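# Stock each low shelf with box, tape and sponge

## Task

Make sure every low shelf in the room ends up with exactly one cardboard box, one roll of masking tape and one yellow sponge, each resting directly on the shelf surface and not stacked on anything else. Take a spare from the desk for each missing item and leave all unused spares on the desk. The robot must not tip over or be left leaning, or the task fails. Anything that stays in place only because the robot is holding or pressing it does not count. At the end, release everything and move the robot away.

## Robot and tools

Robot: a Hello Robot Stretch 4 with a single arm. It has an omni-wheel base, a lift sliding on a mast, an arm that telescopes straight forward, a three-joint wrist (yaw, pitch, roll) and a two-finger gripper. It stands about 1.6 m tall, and the base rim lies within 0.23 m of the base origin.

Frames: the base frame has its origin on the floor under the base centre, x forward, y left, z up. hand_pose (the point between the open fingertips, link pinch) is reported in this frame and may be slightly off. The odometry frame is the base frame as it was when the scene began. base_odometry counts wheel rotation only, so slipping looks like travel; heading runs -3.142 to 3.142, positive to the left. If turned_by_wheels and turned_by_imu differ by more than about 0.1 rad, the base likely bumped something or slid. base_tilt is in degrees, forward and right positive, with a fixed bias up to about 1.5.

execute_actions(actions, cameras): actions is a list holding one action or nothing (empty just returns state and pictures). An action may contain "base", "joints" or both, plus optional "pace" and "contact_limits"; or it may contain only "end_of_arm". Everything in the action starts at once.
- base: exactly one key, each an offset from where the base last measured itself. translate_m: metres straight ahead (negative backward), -2 to 2. strafe_m: metres sideways, left positive, -2 to 2. rotate_rad: turn in place, counter-clockwise positive, -3.2 to 3.2.
- joints: absolute targets by name. lift_m 0 to 1.2 m; arm_m 0 to 0.55 m extension; wrist_yaw_rad -1.134 to 4.276 (0 ahead, positive left, 3.14 stowed; above 3.4 the arm may block it); wrist_pitch_rad -1.117 to 4.259 (0 level, 1.57 pointing down); wrist_roll_rad -1.117 to 4.259 (0 fingers level, positive turns clockwise viewed from behind); gripper_m -0.038 to 0.141, the fingertip gap in metres, negative values make the tips press together. Out-of-range joint targets are clipped and flagged; other bad values or unknown keys reject the whole call.
- pace: "slow", "default", "fast" or "max". Base speed 0.1/0.3/0.4/0.6 m/s and turn rate 1/2/3/4 rad/s respectively, further reduced when the lift is above 0.2 m.
- contact_limits: {"arm_m": value} from 0 (stops at the lightest touch) to 0.75; default 0.5.
- end_of_arm: "enable_torque" revives wrist or gripper motors that shut off.
- cameras: list of head_camera, head_left_camera, head_right_camera, wrist_camera or "all"; omitted or null gives all, [] gives none.
A part omitted from an action may keep driving toward its earlier target without the status showing it. One action runs at most 15 s. If a result reports a stop, the remaining motion calls in that same reply are skipped.

wait(seconds): 0 to 10 s, commands nothing, returns state and pictures.
zoom_image(camera, region): region [x0, y0, x1, y1] in pixels of that camera's latest full image, at most 504x504.
read_manual(section): returns URDF licence texts only.
finished_scene(scene): ends the given scene for good once the last command has been held; the result reports success and gives the next task if any.

Results: base_status and joint_status per motion: "done" (for the base, wheels turned the commanded amount, slip included); "off_target" (resting short, maybe still pushing); "contact_stop_at_<key>" (blocked; that part goes slack, a slack lift can sag under weight, slack wheels can roll); "limit_stop_at_<name>"; "time_out"; "torque_fault" (wrist or gripper motor went limp, send enable_torque). "limit_stop_at_tilt" means leaning over 6 degrees; lift, arm and wheels go slack until it straightens. "limit_stop_at_own_body" means a joint nearly hit the robot; move it away. on_its_own describes what the call did not command; "held at" is a held target, not a position. lidar_m: 12 horizontal distances in metres, 30-degree sectors counter-clockwise from straight ahead (4th left, 7th behind, 10th right); "-" is nothing seen or closer than 0.25 m; it covers heights from about 0.15 m up, may miss glass and thin legs. wrist_depth_mm: 7x7 grid of median depths, 100 to 2000 mm. motor_effort: percent of maximum, peak in brackets, each with bias and noise; wheel effort positive means turning right.

Cameras: head_camera on the mast top, looking forward and down (turn the base to aim it); head_left_camera and head_right_camera are fisheyes aimed more steeply down, showing base and arm; wrist_camera looks along the fingers. Calibration is given per camera in OpenCV form relative to the base frame.

Gripping: command gripper_m below the object's width; squeezing harder pulls it toward the wrist, opening pushes it out. Neither the reading nor "done" proves a grasp; look at gripper effort or images. Stuck fingertips on a surface: raise the lift. To unfold at the start, send lift_m 0.4 with wrist_yaw_rad 0.

Avoid: driving or turning with over 1 kg held and arm_m above 0.2, especially fast; steady pushes with a high gripper; tilted-up rolled wrist poses (pitch below -0.2 with roll below -0.4 or above 4); pressing the gripper into things during base or arm moves (torque faults); dropping, slamming or knocking objects over. Objects may occasionally be nudged by outside forces.

Each tool is called by a JSON object that holds its "api" and its "payload".

## Session

{"api": "execute_actions", "payload": {"actions": []}}

Scene clock: 0.00 s.
base_odometry: x=+0.000 y=+0.000 heading=+0.000 (m, m, rad; odometry frame)
turned_by_wheels: +0.000 (rad since the last result)
turned_by_imu: +0.000 (rad since the last result)
base_tilt: forward=-0.1 right=-0.3 (deg)
lidar_m: 1.07 0.69 0.74 1.14 2.24 0.78 0.64 0.63 0.67 0.66 0.64 0.72
base_status: not commanded
joint_positions: lift_m=+0.275 arm_m=+0.001 wrist_yaw_rad=+3.227 wrist_pitch_rad=+0.004 wrist_roll_rad=+0.005 gripper_m=+0.057
joint_status: not commanded
motor_effort: lift_m=+20 arm_m=+0 wrist_yaw_rad=+0 wrist_pitch_rad=-7 wrist_roll_rad=+0 gripper_m=-2 wheel_0=+0 wheel_1=+0 wheel_2=+0 (%)
hand_pose: x=-0.1234 y=+0.0626 z=+0.4523 quat_wxyz=(-0.043, -0.002, +0.002, +0.999) (m; base frame)
wrist_depth_mm: - - 134 809 891 976 1078 / - - 133 820 878 1008 1098 / - 114 133 820 904 991 1118 / 134 133 223 820 904 1008 1138 / 654 707 768 842 904 1025 1138 / 668 187 768 232 931 1025 1160 / 654 715 123 854 917 1025 1138
pictures: head_camera, head_left_camera, head_right_camera, wrist_camera
Images, in order (width x height): head_camera 420x560, head_left_camera 420x672, head_right_camera 420x672, wrist_camera 616x392.

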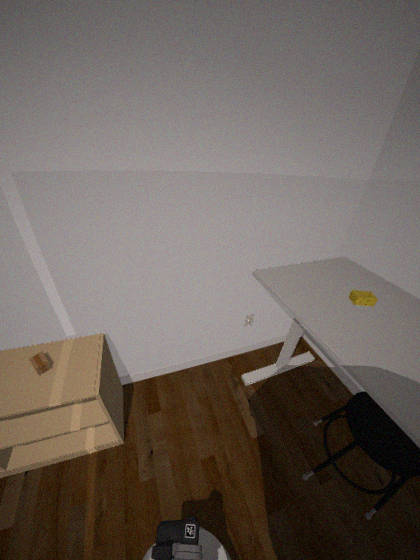

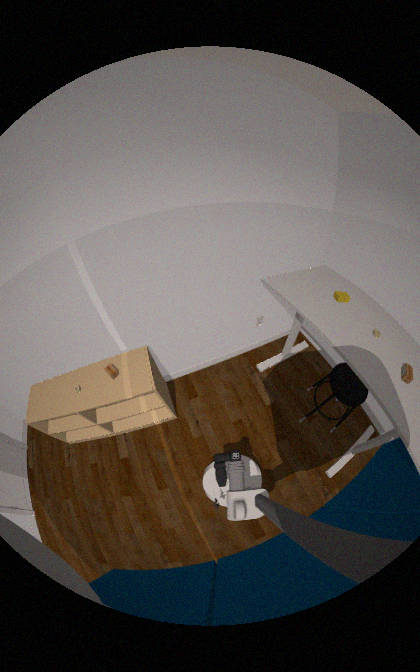

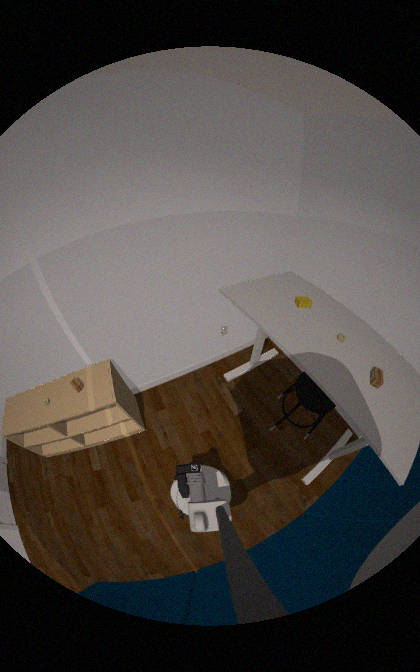

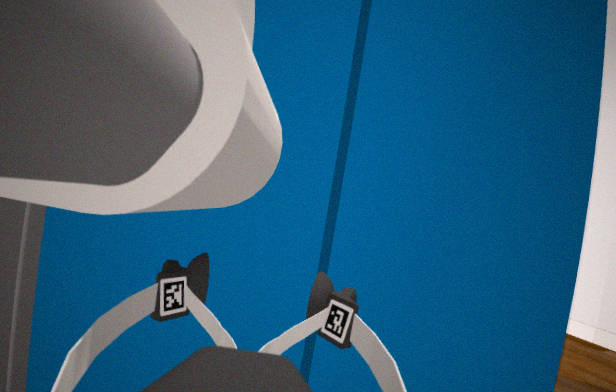

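{"api": "zoom_image", "payload": {"camera": "head_left_camera", "region": [0, 330, 200, 530]}}

{"api": "zoom_image", "payload": {"camera": "head_right_camera", "region": [210, 260, 420, 490]}}

{"api": "execute_actions", "payload": {"actions": [{"base":{"rotate_rad":2.0}}], "cameras": ["head_camera","head_left_camera"]}}

Region (0, 330, 200, 530) of head_left_camera's 420x672 image, scaled by 2.520, with more detail than that image has.

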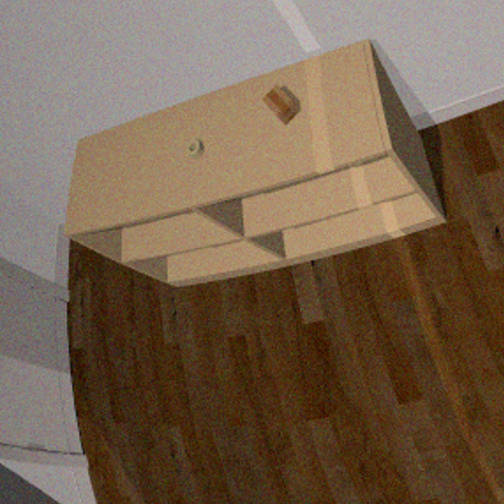

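Region (210, 260, 420, 490) of head_right_camera's 420x672 image, scaled by 2.191, with more detail than that image has; it fills the left 460 columns of this view, and the rest is white.

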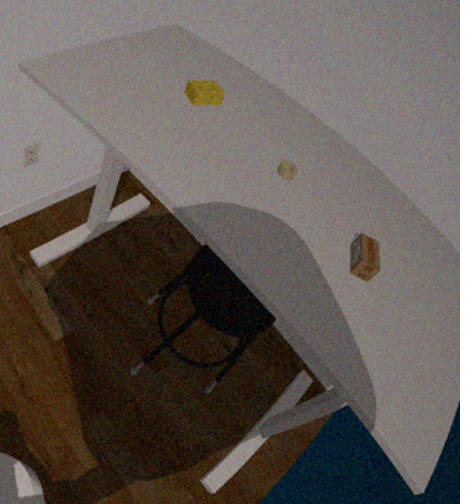

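Scene clock: 7.33 s.
base_odometry: x=+0.000 y=+0.000 heading=+2.000 (m, m, rad; odometry frame)
turned_by_wheels: +2.000 (rad since the last result)
turned_by_imu: +1.997 (rad since the last result)
base_tilt: forward=-0.3 right=-0.4 (deg)
lidar_m: 2.24 0.86 0.66 0.62 0.68 0.66 0.64 0.70 1.00 0.70 0.70 1.03
base_status: done
joint_positions: lift_m=+0.275 arm_m=+0.001 wrist_yaw_rad=+3.227 wrist_pitch_rad=+0.004 wrist_roll_rad=+0.005 gripper_m=+0.057
joint_status: not commanded
motor_effort: lift_m=+20(20) arm_m=-1(1) wrist_yaw_rad=+1(1) wrist_pitch_rad=-7(6) wrist_roll_rad=+1(0) gripper_m=-3(2) wheel_0=+0(6) wheel_1=+1(7) wheel_2=+1(9) (%)
hand_pose: x=-0.1234 y=+0.0626 z=+0.4523 quat_wxyz=(-0.043, -0.002, +0.002, +0.999) (m; base frame)
wrist_depth_mm: - - 133 931 866 809 788 / - - 133 1229 1078 1060 976 / - 114 133 1576 1537 1255 960 / 134 133 222 1537 1537 1281 917 / 1576 1618 1576 1537 1576 1281 891 / 1182 186 1308 233 1499 1255 854 / 904 991 124 1078 1098 1160 820
pictures: head_camera, head_left_camera
Images, in order (width x height): head_camera 420x560, head_left_camera 420x672.

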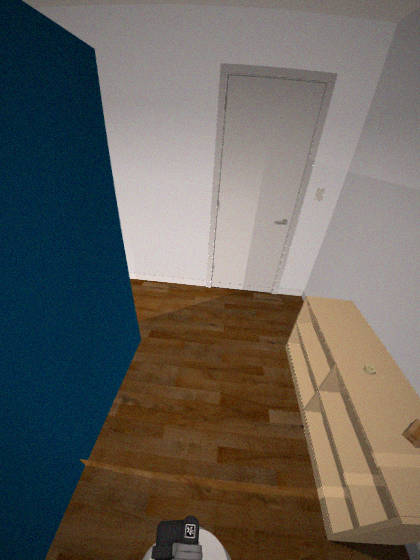

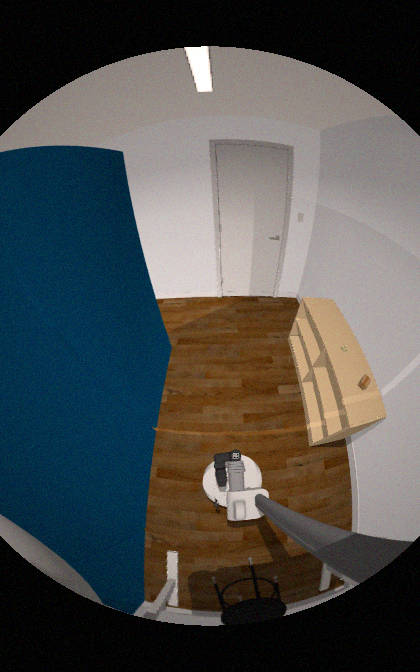

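{"api": "execute_actions", "payload": {"actions": [{"base":{"rotate_rad":-3.14},"joints":{"lift_m":1.1,"wrist_yaw_rad":0,"wrist_pitch_rad":0.6,"gripper_m":0.13}}]}}

Scene clock: 24.93 s.
base_odometry: x=+0.000 y=+0.000 heading=-1.139 (m, m, rad; odometry frame)
turned_by_wheels: -3.140 (rad since the last result)
turned_by_imu: -3.134 (rad since the last result)
base_tilt: forward=+0.0 right=-0.2 (deg)
lidar_m: 0.65 0.68 0.98 0.69 0.70 1.06 2.22 0.90 0.65 0.61 0.66 0.65
base_status: done
joint_positions: lift_m=+1.100 arm_m=+0.001 wrist_yaw_rad=+0.000 wrist_pitch_rad=+0.602 wrist_roll_rad=+0.005 gripper_m=+0.130
joint_status: all done
motor_effort: lift_m=+23(24) arm_m=-1(1) wrist_yaw_rad=+0(7) wrist_pitch_rad=-5(1) wrist_roll_rad=+0(0) gripper_m=+0(4) wheel_0=+2(7) wheel_1=+2(8) wheel_2=+1(12) (%)
hand_pose: x=+0.4093 y=-0.0874 z=+1.1146 quat_wxyz=(+0.955, +0.002, +0.296, -0.001) (m; base frame)
wrist_depth_mm: 1078 1138 1160 1160 1118 1078 960 / 768 866 946 1098 1160 1138 904 / 609 654 707 750 866 1025 878 / 544 549 569 609 661 723 820 / 1576 960 991 1618 569 580 609 / 1336 904 904 1618 226 1025 732 / 1205 1255 128 1397 1281 960 732
pictures: head_camera, head_left_camera, head_right_camera, wrist_camera
camera_calibration (this result's frames):
wrist_camera: T_world_to_cam=[[0.0225452, -0.987383, 0.156739, -0.291438], [-0.567013, -0.141753, -0.81142, 1.18231], [0.823401, -0.0705795, -0.563054, 0.513909], [0, 0, 0, 1]] pos_world=[0.2538, -0.0838938, 1.29439]
Images, in order (width x height): head_camera 420x560, head_left_camera 420x672, head_right_camera 420x672, wrist_camera 616x392.

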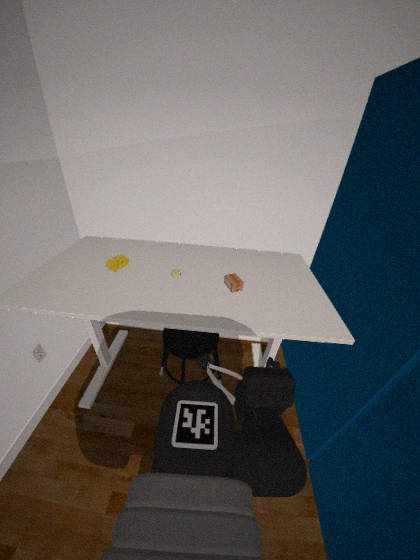

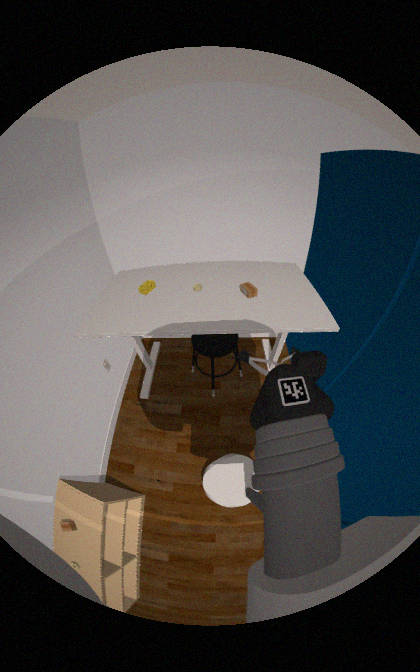

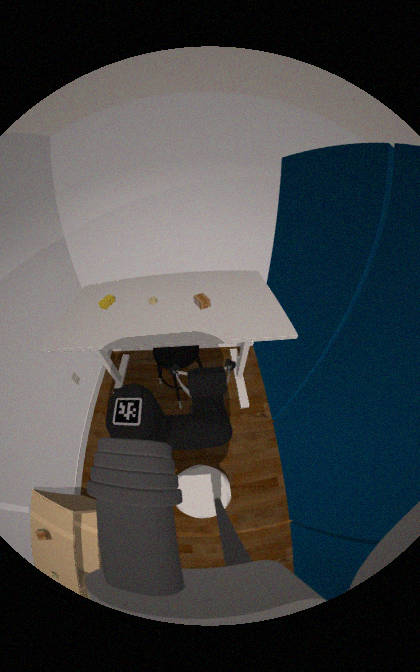

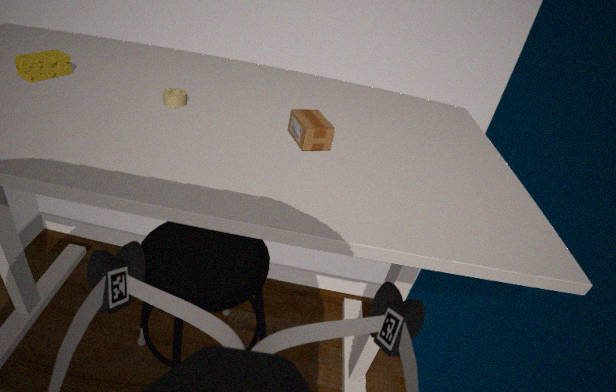

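{"api": "execute_actions", "payload": {"actions": [{"base":{"translate_m":0.45},"joints":{"lift_m":1.2,"wrist_pitch_rad":1.2}}], "cameras": []}}

{"api": "execute_actions", "payload": {"actions": [{"base":{"strafe_m":0.58},"joints":{"arm_m":0.3}}]}}

Scene clock: 57.10 s.
base_odometry: x=+0.188 y=-0.409 heading=-1.139 (m, m, rad; odometry frame)
turned_by_wheels: +0.000 (rad since the last result)
turned_by_imu: -0.001 (rad since the last result)
base_tilt: forward=-0.1 right=-0.3 (deg)
lidar_m: 0.25 0.25 0.32 1.02 0.92 0.98 2.72 0.91 0.66 0.64 0.33 0.25
base_status: done
joint_positions: lift_m=+1.200 arm_m=+0.001 wrist_yaw_rad=+0.000 wrist_pitch_rad=+1.201 wrist_roll_rad=+0.005 gripper_m=+0.130
joint_status: all done
motor_effort: lift_m=+23(23) arm_m=-1(0) wrist_yaw_rad=+0(1) wrist_pitch_rad=-2(1) wrist_roll_rad=+0(1) gripper_m=-1(1) wheel_0=+1(6) wheel_1=+2(5) wheel_2=-1(12) (%)
hand_pose: x=+0.2759 y=-0.0874 z=+1.1090 quat_wxyz=(+0.825, +0.002, +0.565, -0.001) (m; base frame)
wrist_depth_mm: 452 466 488 508 525 554 580 / 430 445 455 433 496 521 535 / 407 418 433 436 462 484 500 / 384 394 413 424 439 452 466 / 364 375 389 399 413 430 439 / 349 345 366 377 226 404 413 / 1138 1138 128 362 370 384 392
pictures: none
No camera images: the call's "cameras" was empty. Leave "cameras" out to get every camera's image.

Scene clock: 60.37 s.
base_odometry: x=+0.715 y=-0.166 heading=-1.139 (m, m, rad; odometry frame)
turned_by_wheels: +0.000 (rad since the last result)
turned_by_imu: +0.001 (rad since the last result)
base_tilt: forward=+0.0 right=-0.1 (deg)
lidar_m: 0.25 0.25 0.36 0.43 0.49 0.63 0.60 1.70 1.27 0.83 0.34 0.25
base_status: done
joint_positions: lift_m=+1.200 arm_m=+0.299 wrist_yaw_rad=+0.000 wrist_pitch_rad=+1.201 wrist_roll_rad=+0.005 gripper_m=+0.130
joint_status: all done
motor_effort: lift_m=+21(22) arm_m=+7(6) wrist_yaw_rad=+0(2) wrist_pitch_rad=-2(2) wrist_roll_rad=+0(0) gripper_m=+1(2) wheel_0=-1(9) wheel_1=+2(12) wheel_2=-1(2) (%)
hand_pose: x=+0.5740 y=-0.0874 z=+1.1091 quat_wxyz=(+0.825, +0.002, +0.565, -0.001) (m; base frame)
wrist_depth_mm: 455 469 484 504 525 569 559 / 430 439 459 477 496 512 535 / 404 418 433 449 459 480 500 / 384 392 407 418 433 449 466 / 362 375 349 392 413 424 436 / 343 343 355 377 226 402 410 / 327 338 128 359 368 384 384
pictures: head_camera, head_left_camera, head_right_camera, wrist_camera
camera_calibration (this result's frames):
wrist_camera: T_world_to_cam=[[0.107061, -0.98737, 0.116784, -0.29848], [-0.925793, -0.141831, -0.350415, 0.965754], [0.362553, -0.0706024, -0.929285, 1.04594], [0, 0, 0, 1]] pos_world=[0.546835, -0.0838904, 1.34525]
Images, in order (width x height): head_camera 420x560, head_left_camera 420x672, head_right_camera 420x672, wrist_camera 616x392.

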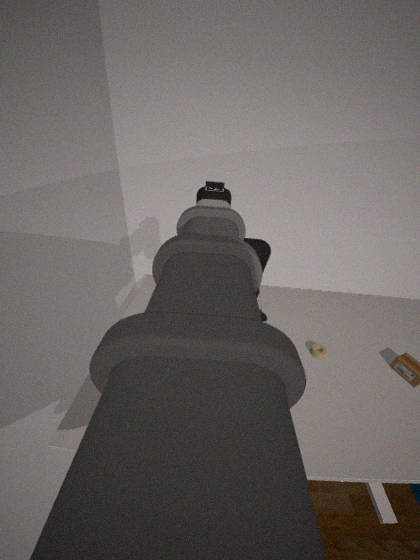

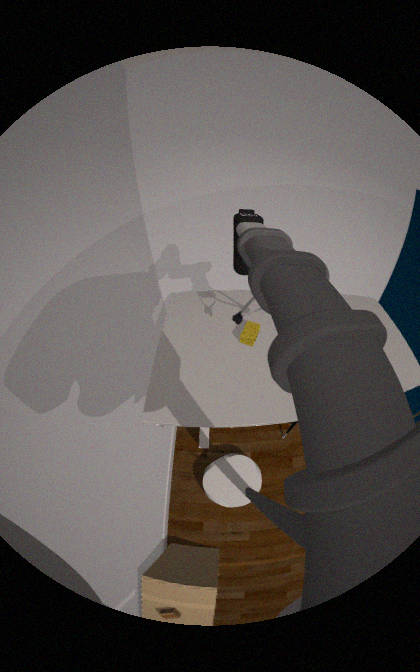

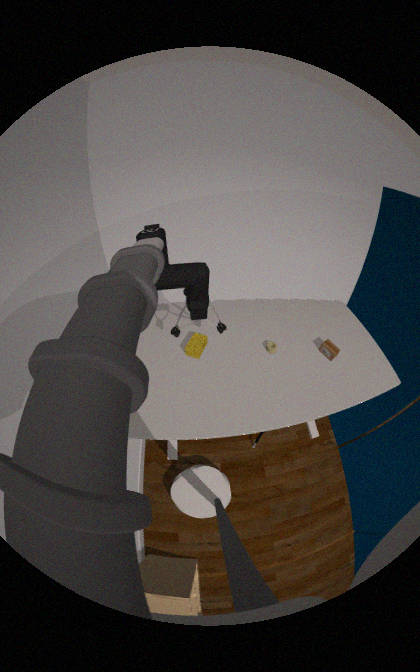

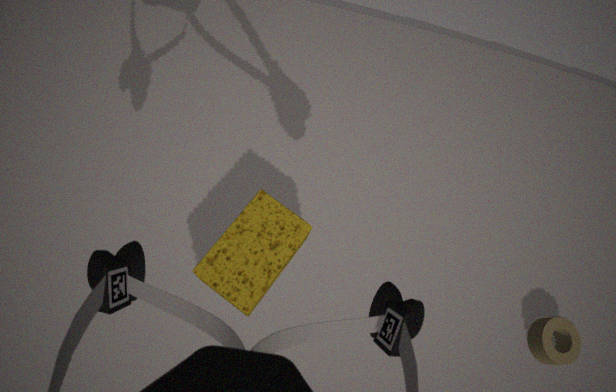

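{"api": "execute_actions", "payload": {"actions": [{"joints":{"arm_m":0.46,"wrist_pitch_rad":1.57,"wrist_roll_rad":0.55,"lift_m":1.16}}], "cameras": ["wrist_camera","head_right_camera"]}}

Scene clock: 70.53 s.
base_odometry: x=+0.715 y=-0.166 heading=-1.139 (m, m, rad; odometry frame)
turned_by_wheels: +0.000 (rad since the last result)
turned_by_imu: +0.000 (rad since the last result)
base_tilt: forward=-0.1 right=-0.2 (deg)
lidar_m: 0.25 0.25 0.35 0.45 0.50 0.62 0.59 1.70 1.27 0.83 0.33 0.25
base_status: not commanded
joint_positions: lift_m=+1.160 arm_m=+0.459 wrist_yaw_rad=+0.000 wrist_pitch_rad=+1.570 wrist_roll_rad=+0.550 gripper_m=+0.130
joint_status: all done
motor_effort: lift_m=+17(21) arm_m=+7(7) wrist_yaw_rad=-1(1) wrist_pitch_rad=+1(11) wrist_roll_rad=+2(7) gripper_m=-1(2) wheel_0=-1(1) wheel_1=+2(2) wheel_2=-1(1) (%)
hand_pose: x=+0.6299 y=-0.0874 z=+1.0500 quat_wxyz=(+0.681, +0.192, +0.680, -0.192) (m; base frame)
wrist_depth_mm: 309 314 319 325 332 338 343 / 307 312 319 325 332 338 343 / 309 314 319 327 330 338 345 / 309 314 319 325 332 340 343 / 309 312 278 325 330 340 343 / 307 310 276 325 226 340 343 / 309 314 128 325 330 340 343
pictures: head_right_camera, wrist_camera
camera_calibration (this result's frames):
wrist_camera: T_world_to_cam=[[-0.390652, -0.917886, 0.0698362, 0.0713044], [-0.919912, 0.39206, 0.00717686, 0.664341], [-0.0339675, -0.0614395, -0.997533, 1.29293], [0, 0, 0, 1]] pos_world=[0.682907, -0.115575, 1.27999]
Images, in order (width x height): head_right_camera 420x672, wrist_camera 616x392.

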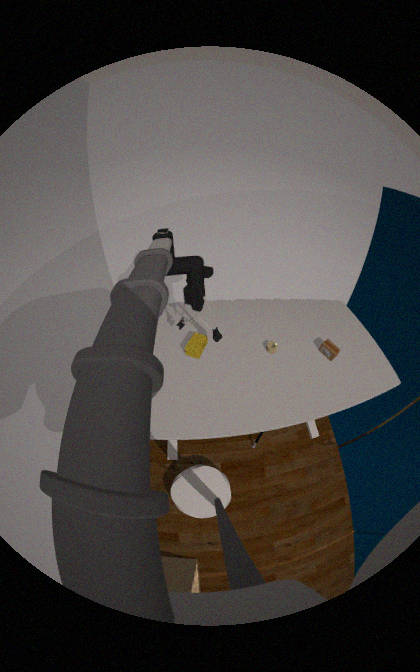

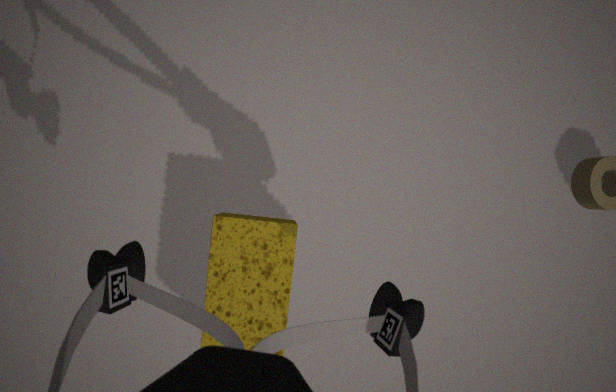

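{"api": "execute_actions", "payload": {"actions": [{"joints":{"lift_m":1.097,"gripper_m":0.10}}], "cameras": ["wrist_camera"]}}

{"api": "execute_actions", "payload": {"actions": [{"joints":{"gripper_m":0.03}}], "cameras": ["wrist_camera"]}}

{"api": "execute_actions", "payload": {"actions": [{"joints":{"lift_m":1.18}}], "cameras": ["wrist_camera"]}}

Scene clock: 77.27 s.
base_odometry: x=+0.715 y=-0.166 heading=-1.139 (m, m, rad; odometry frame)
turned_by_wheels: +0.000 (rad since the last result)
turned_by_imu: +0.000 (rad since the last result)
base_tilt: forward=-0.2 right=-0.2 (deg)
lidar_m: 0.25 0.25 0.34 0.45 0.46 0.62 0.61 1.68 1.28 0.80 0.30 0.25
base_status: not commanded
joint_positions: lift_m=+1.097 arm_m=+0.459 wrist_yaw_rad=+0.000 wrist_pitch_rad=+1.570 wrist_roll_rad=+0.550 gripper_m=+0.100
joint_status: all done
motor_effort: lift_m=+17(19) arm_m=+7(7) wrist_yaw_rad=+0(0) wrist_pitch_rad=+1(1) wrist_roll_rad=+1(1) gripper_m=+0(5) wheel_0=-1(1) wheel_1=+2(2) wheel_2=-1(1) (%)
hand_pose: x=+0.6299 y=-0.0874 z=+0.9870 quat_wxyz=(+0.681, +0.192, +0.680, -0.192) (m; base frame)
wrist_depth_mm: 247 252 257 263 267 273 276 / 248 253 257 262 267 272 276 / 248 252 257 263 267 273 278 / 249 253 257 263 267 273 276 / 250 252 213 263 267 273 278 / 248 190 213 217 267 273 277 / 247 253 124 263 265 272 277
pictures: wrist_camera
camera_calibration (this result's frames):
wrist_camera: T_world_to_cam=[[-0.390652, -0.917886, 0.0698362, 0.0757035], [-0.919912, 0.39206, 0.00717686, 0.664794], [-0.0339675, -0.0614395, -0.997533, 1.2301], [0, 0, 0, 1]] pos_world=[0.682909, -0.115575, 1.217]
Images, in order (width x height): wrist_camera 616x392.

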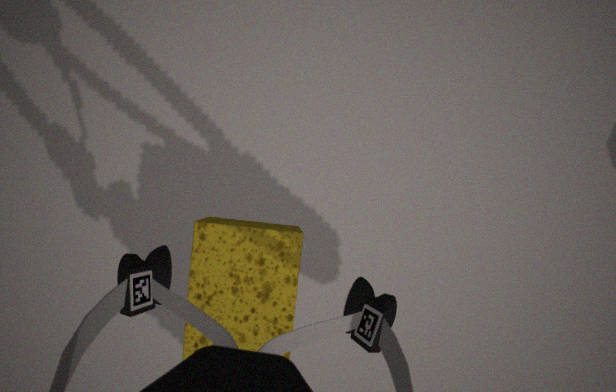

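Scene clock: 78.80 s.
base_odometry: x=+0.715 y=-0.166 heading=-1.139 (m, m, rad; odometry frame)
turned_by_wheels: +0.000 (rad since the last result)
turned_by_imu: +0.000 (rad since the last result)
base_tilt: forward=-0.1 right=-0.4 (deg)
lidar_m: 0.25 0.25 0.34 0.45 0.50 0.64 0.62 1.69 1.29 0.83 0.30 0.25
base_status: not commanded
joint_positions: lift_m=+1.097 arm_m=+0.459 wrist_yaw_rad=+0.000 wrist_pitch_rad=+1.570 wrist_roll_rad=+0.550 gripper_m=+0.030
joint_status: all done
motor_effort: lift_m=+17(17) arm_m=+7(7) wrist_yaw_rad=+0(0) wrist_pitch_rad=+1(1) wrist_roll_rad=+1(1) gripper_m=-19(17) wheel_0=-1(1) wheel_1=+2(2) wheel_2=-1(1) (%)
hand_pose: x=+0.6299 y=-0.0874 z=+0.9870 quat_wxyz=(+0.681, +0.192, +0.680, -0.192) (m; base frame)
wrist_depth_mm: 248 253 258 262 266 272 277 / 247 253 258 262 266 273 276 / 248 253 258 262 265 272 278 / 248 252 257 262 267 272 277 / 249 253 207 211 268 272 277 / 248 181 206 208 268 272 277 / 249 253 123 236 266 273 277
pictures: wrist_camera
camera_calibration (this result's frames):
wrist_camera: T_world_to_cam=[[-0.390652, -0.917886, 0.0698363, 0.0757035], [-0.919912, 0.39206, 0.00717697, 0.664794], [-0.0339676, -0.0614395, -0.997533, 1.2301], [0, 0, 0, 1]] pos_world=[0.682909, -0.115575, 1.217]
Images, in order (width x height): wrist_camera 616x392.

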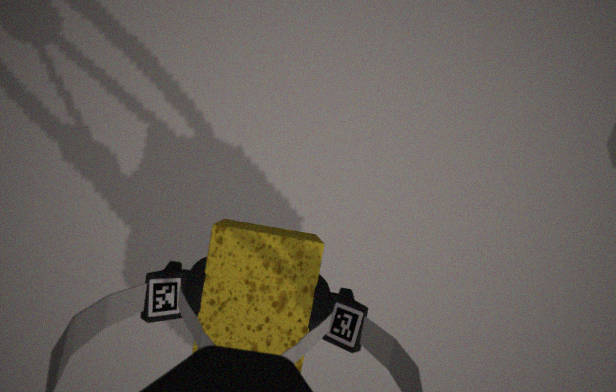

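Scene clock: 80.13 s.
base_odometry: x=+0.715 y=-0.166 heading=-1.139 (m, m, rad; odometry frame)
turned_by_wheels: +0.000 (rad since the last result)
turned_by_imu: +0.000 (rad since the last result)
base_tilt: forward=+0.0 right=-0.4 (deg)
lidar_m: 0.25 0.25 0.33 0.44 0.49 0.62 0.61 1.69 1.28 0.85 0.32 0.25
base_status: not commanded
joint_positions: lift_m=+1.180 arm_m=+0.459 wrist_yaw_rad=+0.000 wrist_pitch_rad=+1.570 wrist_roll_rad=+0.550 gripper_m=+0.030
joint_status: all done
motor_effort: lift_m=+23(23) arm_m=+7(7) wrist_yaw_rad=+0(0) wrist_pitch_rad=+1(1) wrist_roll_rad=+1(1) gripper_m=-16(15) wheel_0=-1(1) wheel_1=+2(2) wheel_2=-1(1) (%)
hand_pose: x=+0.6299 y=-0.0874 z=+1.0695 quat_wxyz=(+0.681, +0.192, +0.680, -0.192) (m; base frame)
wrist_depth_mm: 325 330 338 343 351 359 364 / 327 332 340 345 349 359 364 / 327 332 338 345 351 359 366 / 327 332 340 345 349 357 366 / 327 330 206 211 351 359 366 / 327 180 206 208 349 359 364 / 325 330 123 278 349 357 364
pictures: wrist_camera
camera_calibration (this result's frames):
wrist_camera: T_world_to_cam=[[-0.390652, -0.917886, 0.0698363, 0.0699435], [-0.919912, 0.39206, 0.00717708, 0.664204], [-0.0339678, -0.0614395, -0.997533, 1.31238], [0, 0, 0, 1]] pos_world=[0.682911, -0.115575, 1.29949]
Images, in order (width x height): wrist_camera 616x392.

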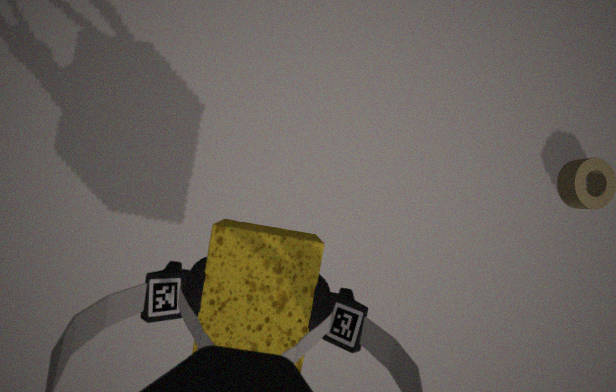

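{"api": "execute_actions", "payload": {"actions": [{"base":{"translate_m":-0.15},"joints":{"arm_m":0.05,"wrist_roll_rad":1.57},"pace":"fast"}], "cameras": []}}

{"api": "execute_actions", "payload": {"actions": [{"base":{"rotate_rad":3.05},"joints":{"lift_m":1.0}}]}}

Scene clock: 88.40 s.
base_odometry: x=+0.652 y=-0.030 heading=-1.139 (m, m, rad; odometry frame)
turned_by_wheels: +0.000 (rad since the last result)
turned_by_imu: +0.001 (rad since the last result)
base_tilt: forward=-0.2 right=-0.2 (deg)
lidar_m: 0.38 0.40 0.48 0.45 0.50 0.46 0.48 1.70 1.27 1.23 0.53 0.40
base_status: done
joint_positions: lift_m=+1.180 arm_m=+0.051 wrist_yaw_rad=+0.000 wrist_pitch_rad=+1.570 wrist_roll_rad=+1.570 gripper_m=+0.030
joint_status: all done
motor_effort: lift_m=+23(23) arm_m=-7(10) wrist_yaw_rad=+1(1) wrist_pitch_rad=-1(1) wrist_roll_rad=+1(9) gripper_m=-18(16) wheel_0=+0(6) wheel_1=+0(7) wheel_2=+1(9) (%)
hand_pose: x=+0.2223 y=-0.0874 z=+1.0695 quat_wxyz=(+0.500, +0.500, +0.500, -0.500) (m; base frame)
wrist_depth_mm: 329 334 1281 1281 1308 1336 1397 / 327 991 1255 1308 1336 1336 1366 / 329 1255 1255 1308 1308 1336 1366 / 327 1255 1281 1281 1336 1366 1397 / 327 1255 206 211 1118 1336 1366 / 327 181 206 208 1336 1281 373 / 327 1160 123 759 1308 1078 878
pictures: none
No camera images: the call's "cameras" was empty. Leave "cameras" out to get every camera's image.

Scene clock: 92.57 s.
base_odometry: x=+0.652 y=-0.030 heading=+1.910 (m, m, rad; odometry frame)
turned_by_wheels: +3.050 (rad since the last result)
turned_by_imu: +3.045 (rad since the last result)
base_tilt: forward=+0.0 right=-0.3 (deg)
lidar_m: 0.46 1.85 1.26 1.22 0.57 0.40 0.36 0.43 0.50 0.45 0.47 0.50
base_status: done
joint_positions: lift_m=+1.000 arm_m=+0.051 wrist_yaw_rad=+0.000 wrist_pitch_rad=+1.570 wrist_roll_rad=+1.570 gripper_m=+0.030
joint_status: all done
motor_effort: lift_m=+17(21) arm_m=-7(8) wrist_yaw_rad=+0(2) wrist_pitch_rad=+0(0) wrist_roll_rad=+1(1) gripper_m=-18(18) wheel_0=-2(5) wheel_1=-2(7) wheel_2=-2(5) (%)
hand_pose: x=+0.2224 y=-0.0874 z=+0.8899 quat_wxyz=(+0.500, +0.500, +0.500, -0.500) (m; base frame)
wrist_depth_mm: 480 569 820 768 699 634 603 / 480 603 1042 1060 976 878 798 / 480 647 1098 1118 1118 1138 1182 / 477 691 1098 1098 1118 1160 1182 / 1042 1060 206 209 931 1118 1182 / 1060 181 206 208 917 1138 375 / 1060 1078 123 559 1138 1160 1182
pictures: head_camera, head_left_camera, head_right_camera, wrist_camera
camera_calibration (this result's frames):
wrist_camera: T_world_to_cam=[[-0.986646, -0.147268, 0.0695786, 0.123406], [-0.147071, 0.989094, 0.00797555, 0.170215], [-0.0699943, -0.00236393, -0.997545, 1.13264], [0, 0, 0, 1]] pos_world=[0.22607, -0.147508, 1.11992]
Images, in order (width x height): head_camera 420x560, head_left_camera 420x672, head_right_camera 420x672, wrist_camera 616x392.

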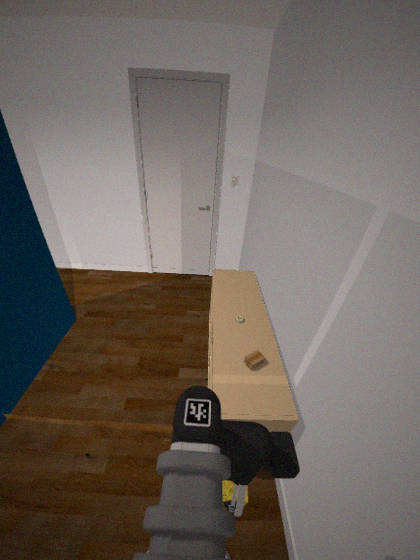

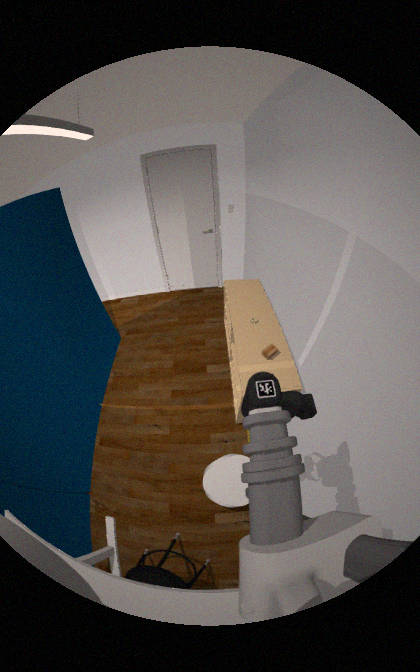

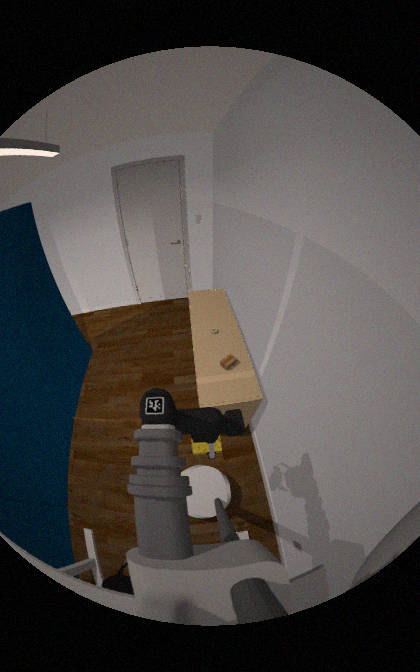

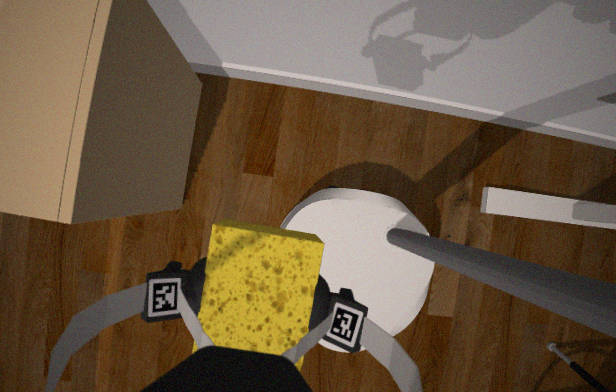

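{"api": "execute_actions", "payload": {"actions": [{"base":{"rotate_rad":-0.25},"joints":{"lift_m":0.83,"arm_m":0.47,"wrist_roll_rad":1.25}}], "cameras": ["wrist_camera","head_right_camera"]}}

Scene clock: 104.03 s.
base_odometry: x=+0.652 y=-0.030 heading=+1.660 (m, m, rad; odometry frame)
turned_by_wheels: -0.250 (rad since the last result)
turned_by_imu: -0.249 (rad since the last result)
base_tilt: forward=+0.1 right=-0.2 (deg)
lidar_m: 0.47 2.52 1.44 1.22 0.89 0.44 0.37 0.37 0.41 0.46 0.47 0.52
base_status: done
joint_positions: lift_m=+0.830 arm_m=+0.469 wrist_yaw_rad=+0.000 wrist_pitch_rad=+1.570 wrist_roll_rad=+1.250 gripper_m=+0.030
joint_status: all done
motor_effort: lift_m=+17(17) arm_m=+7(8) wrist_yaw_rad=+0(1) wrist_pitch_rad=+1(1) wrist_roll_rad=+1(2) gripper_m=-16(21) wheel_0=+1(5) wheel_1=+1(6) wheel_2=+0(5) (%)
hand_pose: x=+0.6399 y=-0.0874 z=+0.7200 quat_wxyz=(+0.574, +0.414, +0.573, -0.413) (m; base frame)
wrist_depth_mm: 317 324 382 377 338 298 276 / 317 320 329 334 389 399 366 / 273 324 327 334 342 634 535 / 271 324 329 336 340 991 991 / 315 322 206 210 960 991 1008 / 317 181 206 208 960 809 991 / 317 324 123 272 340 768 768
pictures: head_right_camera, wrist_camera
camera_calibration (this result's frames):
wrist_camera: T_world_to_cam=[[-0.890232, -0.450202, 0.0693128, 0.459205], [-0.450802, 0.892591, 0.00761347, 0.419163], [-0.0652956, -0.0244686, -0.997566, 0.987402], [0, 0, 0, 1]] pos_world=[0.662232, -0.143247, 0.949979]
Images, in order (width x height): head_right_camera 420x672, wrist_camera 616x392.

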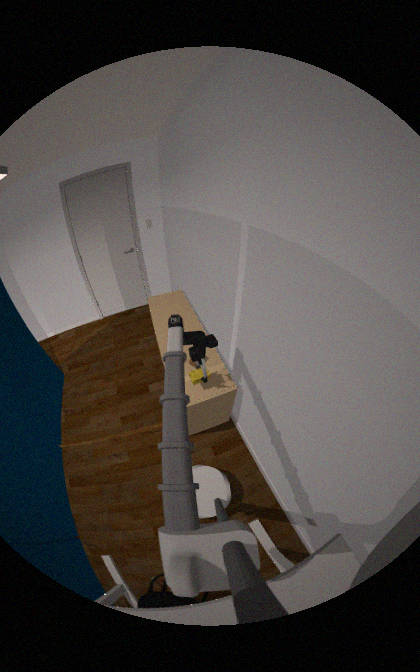

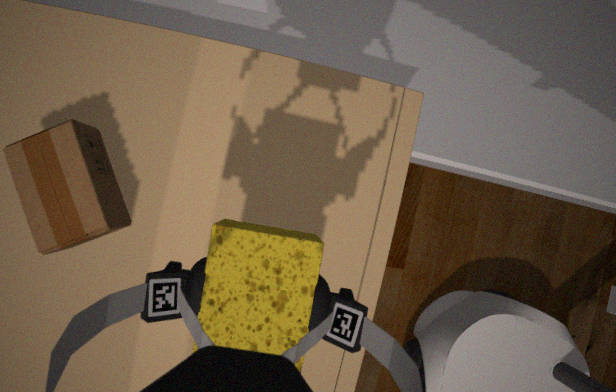

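Depth 328 → 257: lower by 0.071.

{"api": "execute_actions", "payload": {"actions": [{"joints":{"lift_m":0.759,"arm_m":0.48}}], "cameras": []}}

{"api": "execute_actions", "payload": {"actions": [{"joints":{"gripper_m":0.09}}], "cameras": ["wrist_camera"]}}

{"api": "execute_actions", "payload": {"actions": [{"joints":{"lift_m":0.85}}], "cameras": ["wrist_camera"]}}

{"api": "execute_actions", "payload": {"actions": [{"base":{"rotate_rad":0.34},"joints":{"arm_m":0.0,"wrist_roll_rad":0},"pace":"fast"}], "cameras": []}}

{"api": "execute_actions", "payload": {"actions": [{"base":{"strafe_m":0.55},"pace":"fast"}], "cameras": ["head_camera"]}}

Scene clock: 113.73 s.
base_odometry: x=+0.652 y=-0.030 heading=+1.660 (m, m, rad; odometry frame)
turned_by_wheels: +0.000 (rad since the last result)
turned_by_imu: +0.000 (rad since the last result)
base_tilt: forward=+0.1 right=-0.4 (deg)
lidar_m: 0.47 2.51 1.45 1.22 0.89 0.46 0.38 0.36 0.45 0.47 0.46 0.54
base_status: not commanded
joint_positions: lift_m=+0.759 arm_m=+0.479 wrist_yaw_rad=+0.000 wrist_pitch_rad=+1.570 wrist_roll_rad=+1.250 gripper_m=+0.030
joint_status: all done
motor_effort: lift_m=+17(17) arm_m=+8(10) wrist_yaw_rad=+0(0) wrist_pitch_rad=+1(1) wrist_roll_rad=+0(1) gripper_m=-18(17) wheel_0=+1(0) wheel_1=+1(0) wheel_2=+1(1) (%)
hand_pose: x=+0.6499 y=-0.0874 z=+0.6490 quat_wxyz=(+0.574, +0.414, +0.573, -0.414) (m; base frame)
wrist_depth_mm: 250 255 259 266 322 294 271 / 251 254 259 264 270 362 359 / 228 255 259 265 270 580 525 / 208 255 258 265 271 891 917 / 217 254 206 210 270 904 931 / 250 180 206 208 270 854 931 / 250 255 123 237 267 691 699
pictures: none
No camera images: the call's "cameras" was empty. Leave "cameras" out to get every camera's image.

Scene clock: 115.13 s.
base_odometry: x=+0.652 y=-0.030 heading=+1.660 (m, m, rad; odometry frame)
turned_by_wheels: +0.000 (rad since the last result)
turned_by_imu: +0.000 (rad since the last result)
base_tilt: forward=+0.0 right=-0.4 (deg)
lidar_m: 0.47 2.49 1.47 1.22 0.87 0.45 0.37 0.36 0.44 0.46 0.46 0.54
base_status: not commanded
joint_positions: lift_m=+0.759 arm_m=+0.479 wrist_yaw_rad=+0.000 wrist_pitch_rad=+1.570 wrist_roll_rad=+1.250 gripper_m=+0.090
joint_status: all done
motor_effort: lift_m=+17(17) arm_m=+7(7) wrist_yaw_rad=+0(0) wrist_pitch_rad=+1(1) wrist_roll_rad=+1(0) gripper_m=-3(13) wheel_0=+0(1) wheel_1=+1(0) wheel_2=+1(1) (%)
hand_pose: x=+0.6499 y=-0.0874 z=+0.6490 quat_wxyz=(+0.574, +0.414, +0.573, -0.414) (m; base frame)
wrist_depth_mm: 251 253 259 266 322 293 271 / 250 255 259 264 270 364 362 / 228 254 259 266 270 569 525 / 207 254 260 264 270 891 931 / 218 253 217 228 270 904 931 / 250 210 216 219 270 842 931 / 251 254 124 266 268 691 699
pictures: wrist_camera
camera_calibration (this result's frames):
wrist_camera: T_world_to_cam=[[-0.890276, -0.4501, 0.069418, 0.472955], [-0.450699, 0.892643, 0.00766676, 0.424094], [-0.0654163, -0.0244611, -0.997558, 0.917297], [0, 0, 0, 1]] pos_world=[0.672206, -0.143249, 0.878974]
Images, in order (width x height): wrist_camera 616x392.

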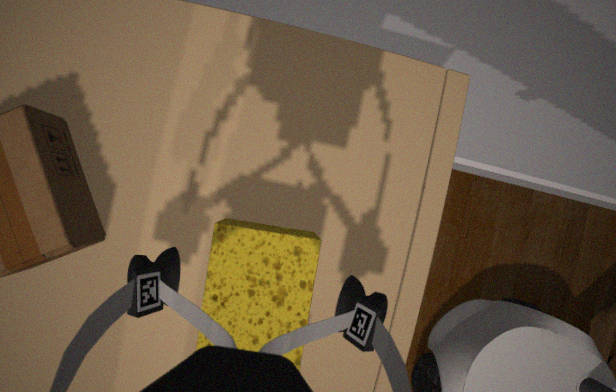

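Scene clock: 116.53 s.
base_odometry: x=+0.652 y=-0.030 heading=+1.660 (m, m, rad; odometry frame)
turned_by_wheels: +0.000 (rad since the last result)
turned_by_imu: +0.000 (rad since the last result)
base_tilt: forward=-0.1 right=-0.3 (deg)
lidar_m: 0.47 2.51 1.45 1.23 0.87 0.46 0.37 0.36 0.44 0.46 0.46 0.54
base_status: not commanded
joint_positions: lift_m=+0.850 arm_m=+0.479 wrist_yaw_rad=+0.000 wrist_pitch_rad=+1.570 wrist_roll_rad=+1.250 gripper_m=+0.090
joint_status: all done
motor_effort: lift_m=+23(25) arm_m=+7(7) wrist_yaw_rad=+0(0) wrist_pitch_rad=+0(1) wrist_roll_rad=+1(0) gripper_m=-3(3) wheel_0=+0(1) wheel_1=+1(1) wheel_2=+1(1) (%)
hand_pose: x=+0.6499 y=-0.0874 z=+0.7395 quat_wxyz=(+0.574, +0.414, +0.573, -0.414) (m; base frame)
wrist_depth_mm: 334 343 402 373 332 293 271 / 336 343 349 355 407 394 362 / 334 342 347 355 362 621 525 / 290 325 349 355 362 991 976 / 334 340 345 353 991 991 1042 / 338 338 306 307 931 842 1025 / 334 342 124 355 809 778 798
pictures: wrist_camera
camera_calibration (this result's frames):
wrist_camera: T_world_to_cam=[[-0.890276, -0.4501, 0.069418, 0.466675], [-0.450699, 0.892643, 0.00766676, 0.423401], [-0.0654163, -0.0244611, -0.997558, 1.00757], [0, 0, 0, 1]] pos_world=[0.672208, -0.143249, 0.969469]
Images, in order (width x height): wrist_camera 616x392.

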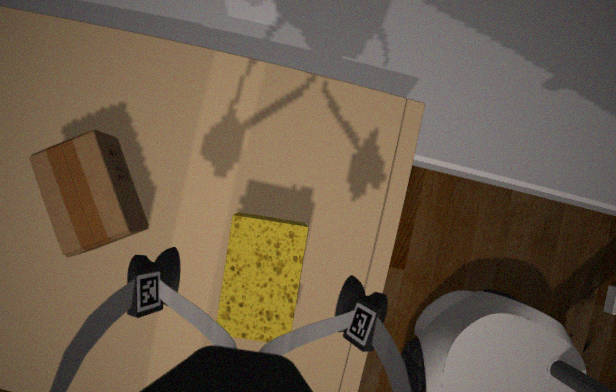

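Scene clock: 118.60 s.
base_odometry: x=+0.652 y=-0.030 heading=+2.001 (m, m, rad; odometry frame)
turned_by_wheels: +0.340 (rad since the last result)
turned_by_imu: +0.340 (rad since the last result)
base_tilt: forward=-0.1 right=-0.3 (deg)
lidar_m: 0.47 1.68 1.25 1.21 0.51 0.38 0.38 0.39 0.49 0.45 0.49 0.47
base_status: done
joint_positions: lift_m=+0.850 arm_m=+0.002 wrist_yaw_rad=+0.000 wrist_pitch_rad=+1.570 wrist_roll_rad=+0.000 gripper_m=+0.090
joint_status: all done
motor_effort: lift_m=+22(23) arm_m=-7(7) wrist_yaw_rad=+1(0) wrist_pitch_rad=-1(0) wrist_roll_rad=+0(5) gripper_m=-4(4) wheel_0=+0(6) wheel_1=-1(7) wheel_2=+1(9) (%)
hand_pose: x=+0.1728 y=-0.0874 z=+0.7395 quat_wxyz=(+0.707, +0.000, +0.707, +0.000) (m; base frame)
wrist_depth_mm: 904 931 946 960 492 433 402 / 917 931 946 960 676 574 508 / 917 917 946 976 976 798 585 / 917 931 946 960 991 778 559 / 917 741 732 976 976 723 535 / 917 211 741 741 904 676 508 / 904 917 123 976 866 634 484
pictures: none
No camera images: the call's "cameras" was empty. Leave "cameras" out to get every camera's image.

Scene clock: 121.30 s.
base_odometry: x=+0.152 y=-0.259 heading=+2.001 (m, m, rad; odometry frame)
turned_by_wheels: +0.000 (rad since the last result)
turned_by_imu: +0.001 (rad since the last result)
base_tilt: forward=+0.0 right=-0.2 (deg)
lidar_m: 2.54 0.90 0.69 0.66 0.50 0.35 0.33 0.38 0.52 1.01 0.80 0.96
base_status: done
joint_positions: lift_m=+0.850 arm_m=+0.002 wrist_yaw_rad=+0.000 wrist_pitch_rad=+1.570 wrist_roll_rad=+0.000 gripper_m=+0.090
joint_status: not commanded
motor_effort: lift_m=+22(22) arm_m=-7(7) wrist_yaw_rad=+1(1) wrist_pitch_rad=+0(1) wrist_roll_rad=-1(0) gripper_m=-1(2) wheel_0=+1(10) wheel_1=-2(12) wheel_2=+1(3) (%)
hand_pose: x=+0.1729 y=-0.0874 z=+0.7395 quat_wxyz=(+0.707, +0.000, +0.707, +0.000) (m; base frame)
wrist_depth_mm: 917 917 946 960 991 1025 946 / 931 917 946 960 976 991 931 / 904 931 960 976 991 1008 931 / 917 931 946 960 960 1008 1025 / 904 732 741 960 976 991 1025 / 904 211 741 750 991 991 1025 / 917 917 124 960 991 1008 1025
pictures: head_camera
Images, in order (width x height): head_camera 420x560.

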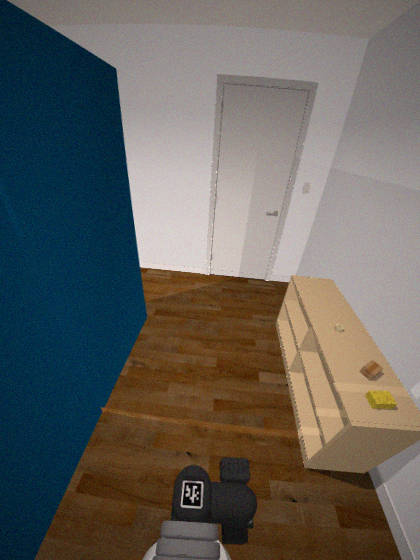

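{"api": "execute_actions", "payload": {"actions": [{"base":{"translate_m":2.0},"joints":{"lift_m":0.5},"pace":"max"}], "cameras": ["head_left_camera"]}}

{"api": "execute_actions", "payload": {"actions": [{"base":{"rotate_rad":1.57},"pace":"fast"}], "cameras": ["head_left_camera","head_camera"]}}

Scene clock: 133.40 s.
base_odometry: x=-0.681 y=+1.559 heading=+2.001 (m, m, rad; odometry frame)
turned_by_wheels: +0.000 (rad since the last result)
turned_by_imu: -0.006 (rad since the last result)
base_tilt: forward=+0.0 right=-0.4 (deg)
lidar_m: 0.51 0.60 0.87 2.76 0.69 0.88 2.72 1.00 0.79 1.10 0.74 0.55
base_status: done
joint_positions: lift_m=+0.500 arm_m=+0.002 wrist_yaw_rad=+0.000 wrist_pitch_rad=+1.570 wrist_roll_rad=+0.000 gripper_m=+0.090
joint_status: all done
motor_effort: lift_m=+18(19) arm_m=-7(7) wrist_yaw_rad=+0(1) wrist_pitch_rad=+0(0) wrist_roll_rad=+0(0) gripper_m=-2(2) wheel_0=+1(5) wheel_1=+0(8) wheel_2=+0(11) (%)
hand_pose: x=+0.1728 y=-0.0874 z=+0.3899 quat_wxyz=(+0.707, +0.000, +0.707, +0.000) (m; base frame)
wrist_depth_mm: 591 591 609 621 627 591 539 / 585 597 609 615 627 634 647 / 585 597 609 615 634 640 647 / 591 597 603 621 627 634 654 / 397 389 397 609 627 647 654 / 382 211 394 402 634 640 654 / 382 387 123 404 621 640 661
pictures: head_left_camera
Images, in order (width x height): head_left_camera 420x672.

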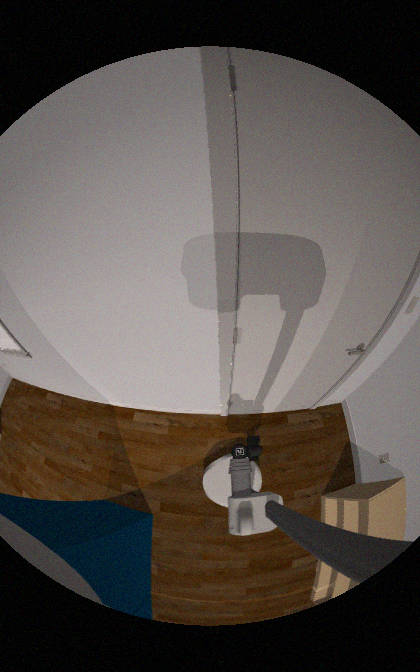

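Scene clock: 135.13 s.
base_odometry: x=-0.681 y=+1.559 heading=-2.713 (m, m, rad; odometry frame)
turned_by_wheels: +1.570 (rad since the last result)
turned_by_imu: +1.567 (rad since the last result)
base_tilt: forward=-0.3 right=-0.5 (deg)
lidar_m: 2.60 0.71 0.87 2.34 1.01 0.76 1.10 0.76 0.57 0.53 0.60 0.85
base_status: done
joint_positions: lift_m=+0.500 arm_m=+0.002 wrist_yaw_rad=+0.000 wrist_pitch_rad=+1.570 wrist_roll_rad=+0.000 gripper_m=+0.090
joint_status: not commanded
motor_effort: lift_m=+18(18) arm_m=-7(7) wrist_yaw_rad=+1(0) wrist_pitch_rad=+0(0) wrist_roll_rad=+0(0) gripper_m=-2(2) wheel_0=-1(7) wheel_1=-1(9) wheel_2=-2(14) (%)
hand_pose: x=+0.1728 y=-0.0874 z=+0.3899 quat_wxyz=(+0.707, +0.000, +0.707, +0.000) (m; base frame)
wrist_depth_mm: 580 591 609 621 627 640 647 / 585 597 609 621 627 640 647 / 585 597 609 615 627 634 654 / 585 591 609 615 627 640 647 / 394 389 397 615 627 647 647 / 382 211 397 402 627 640 609 / 379 389 123 407 627 640 574
pictures: head_camera, head_left_camera
Images, in order (width x height): head_camera 420x560, head_left_camera 420x672.

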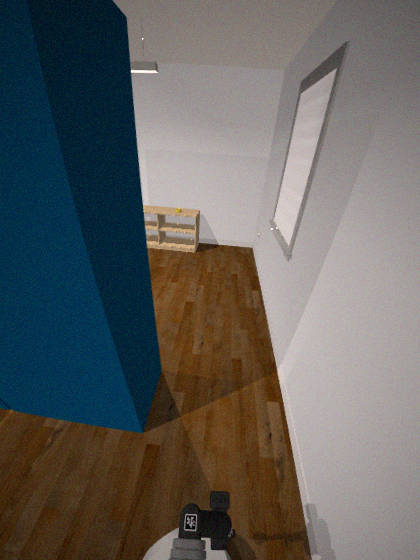

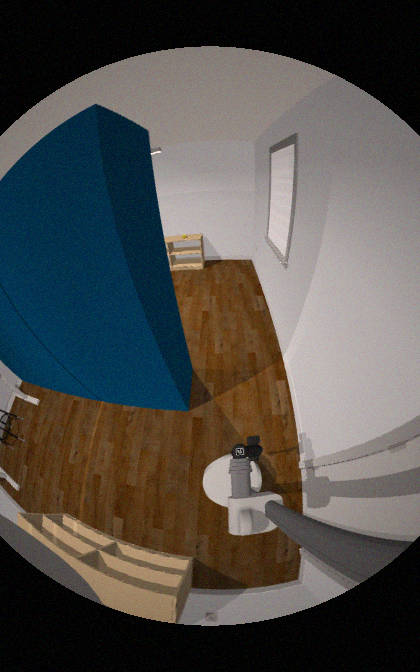

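{"api": "execute_actions", "payload": {"actions": [{"base":{"translate_m":1.4},"pace":"fast"}], "cameras": ["head_left_camera","head_camera"]}}

Scene clock: 147.00 s.
base_odometry: x=-1.955 y=+0.977 heading=-2.713 (m, m, rad; odometry frame)
turned_by_wheels: +0.000 (rad since the last result)
turned_by_imu: -0.004 (rad since the last result)
base_tilt: forward=+0.0 right=-0.5 (deg)
lidar_m: 1.82 1.88 2.76 1.13 0.45 0.47 2.13 0.87 0.65 0.62 0.65 0.90
base_status: done
joint_positions: lift_m=+0.500 arm_m=+0.002 wrist_yaw_rad=+0.000 wrist_pitch_rad=+1.570 wrist_roll_rad=+0.000 gripper_m=+0.090
joint_status: not commanded
motor_effort: lift_m=+18(18) arm_m=-7(7) wrist_yaw_rad=+0(0) wrist_pitch_rad=+0(0) wrist_roll_rad=+0(0) gripper_m=-2(1) wheel_0=+0(7) wheel_1=+1(7) wheel_2=+2(10) (%)
hand_pose: x=+0.1728 y=-0.0874 z=+0.3899 quat_wxyz=(+0.707, +0.000, +0.707, +0.000) (m; base frame)
wrist_depth_mm: 580 597 609 615 627 640 654 / 585 597 603 615 627 634 647 / 585 597 603 615 627 640 647 / 585 591 603 621 627 640 654 / 397 389 397 621 627 634 654 / 382 211 397 402 627 640 647 / 382 387 124 404 621 647 647
pictures: head_camera, head_left_camera
Images, in order (width x height): head_camera 420x560, head_left_camera 420x672.

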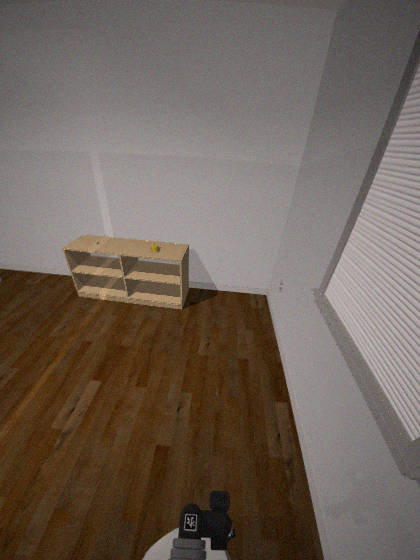

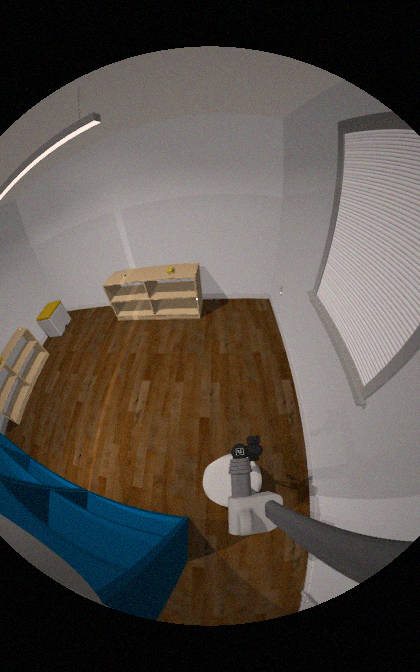

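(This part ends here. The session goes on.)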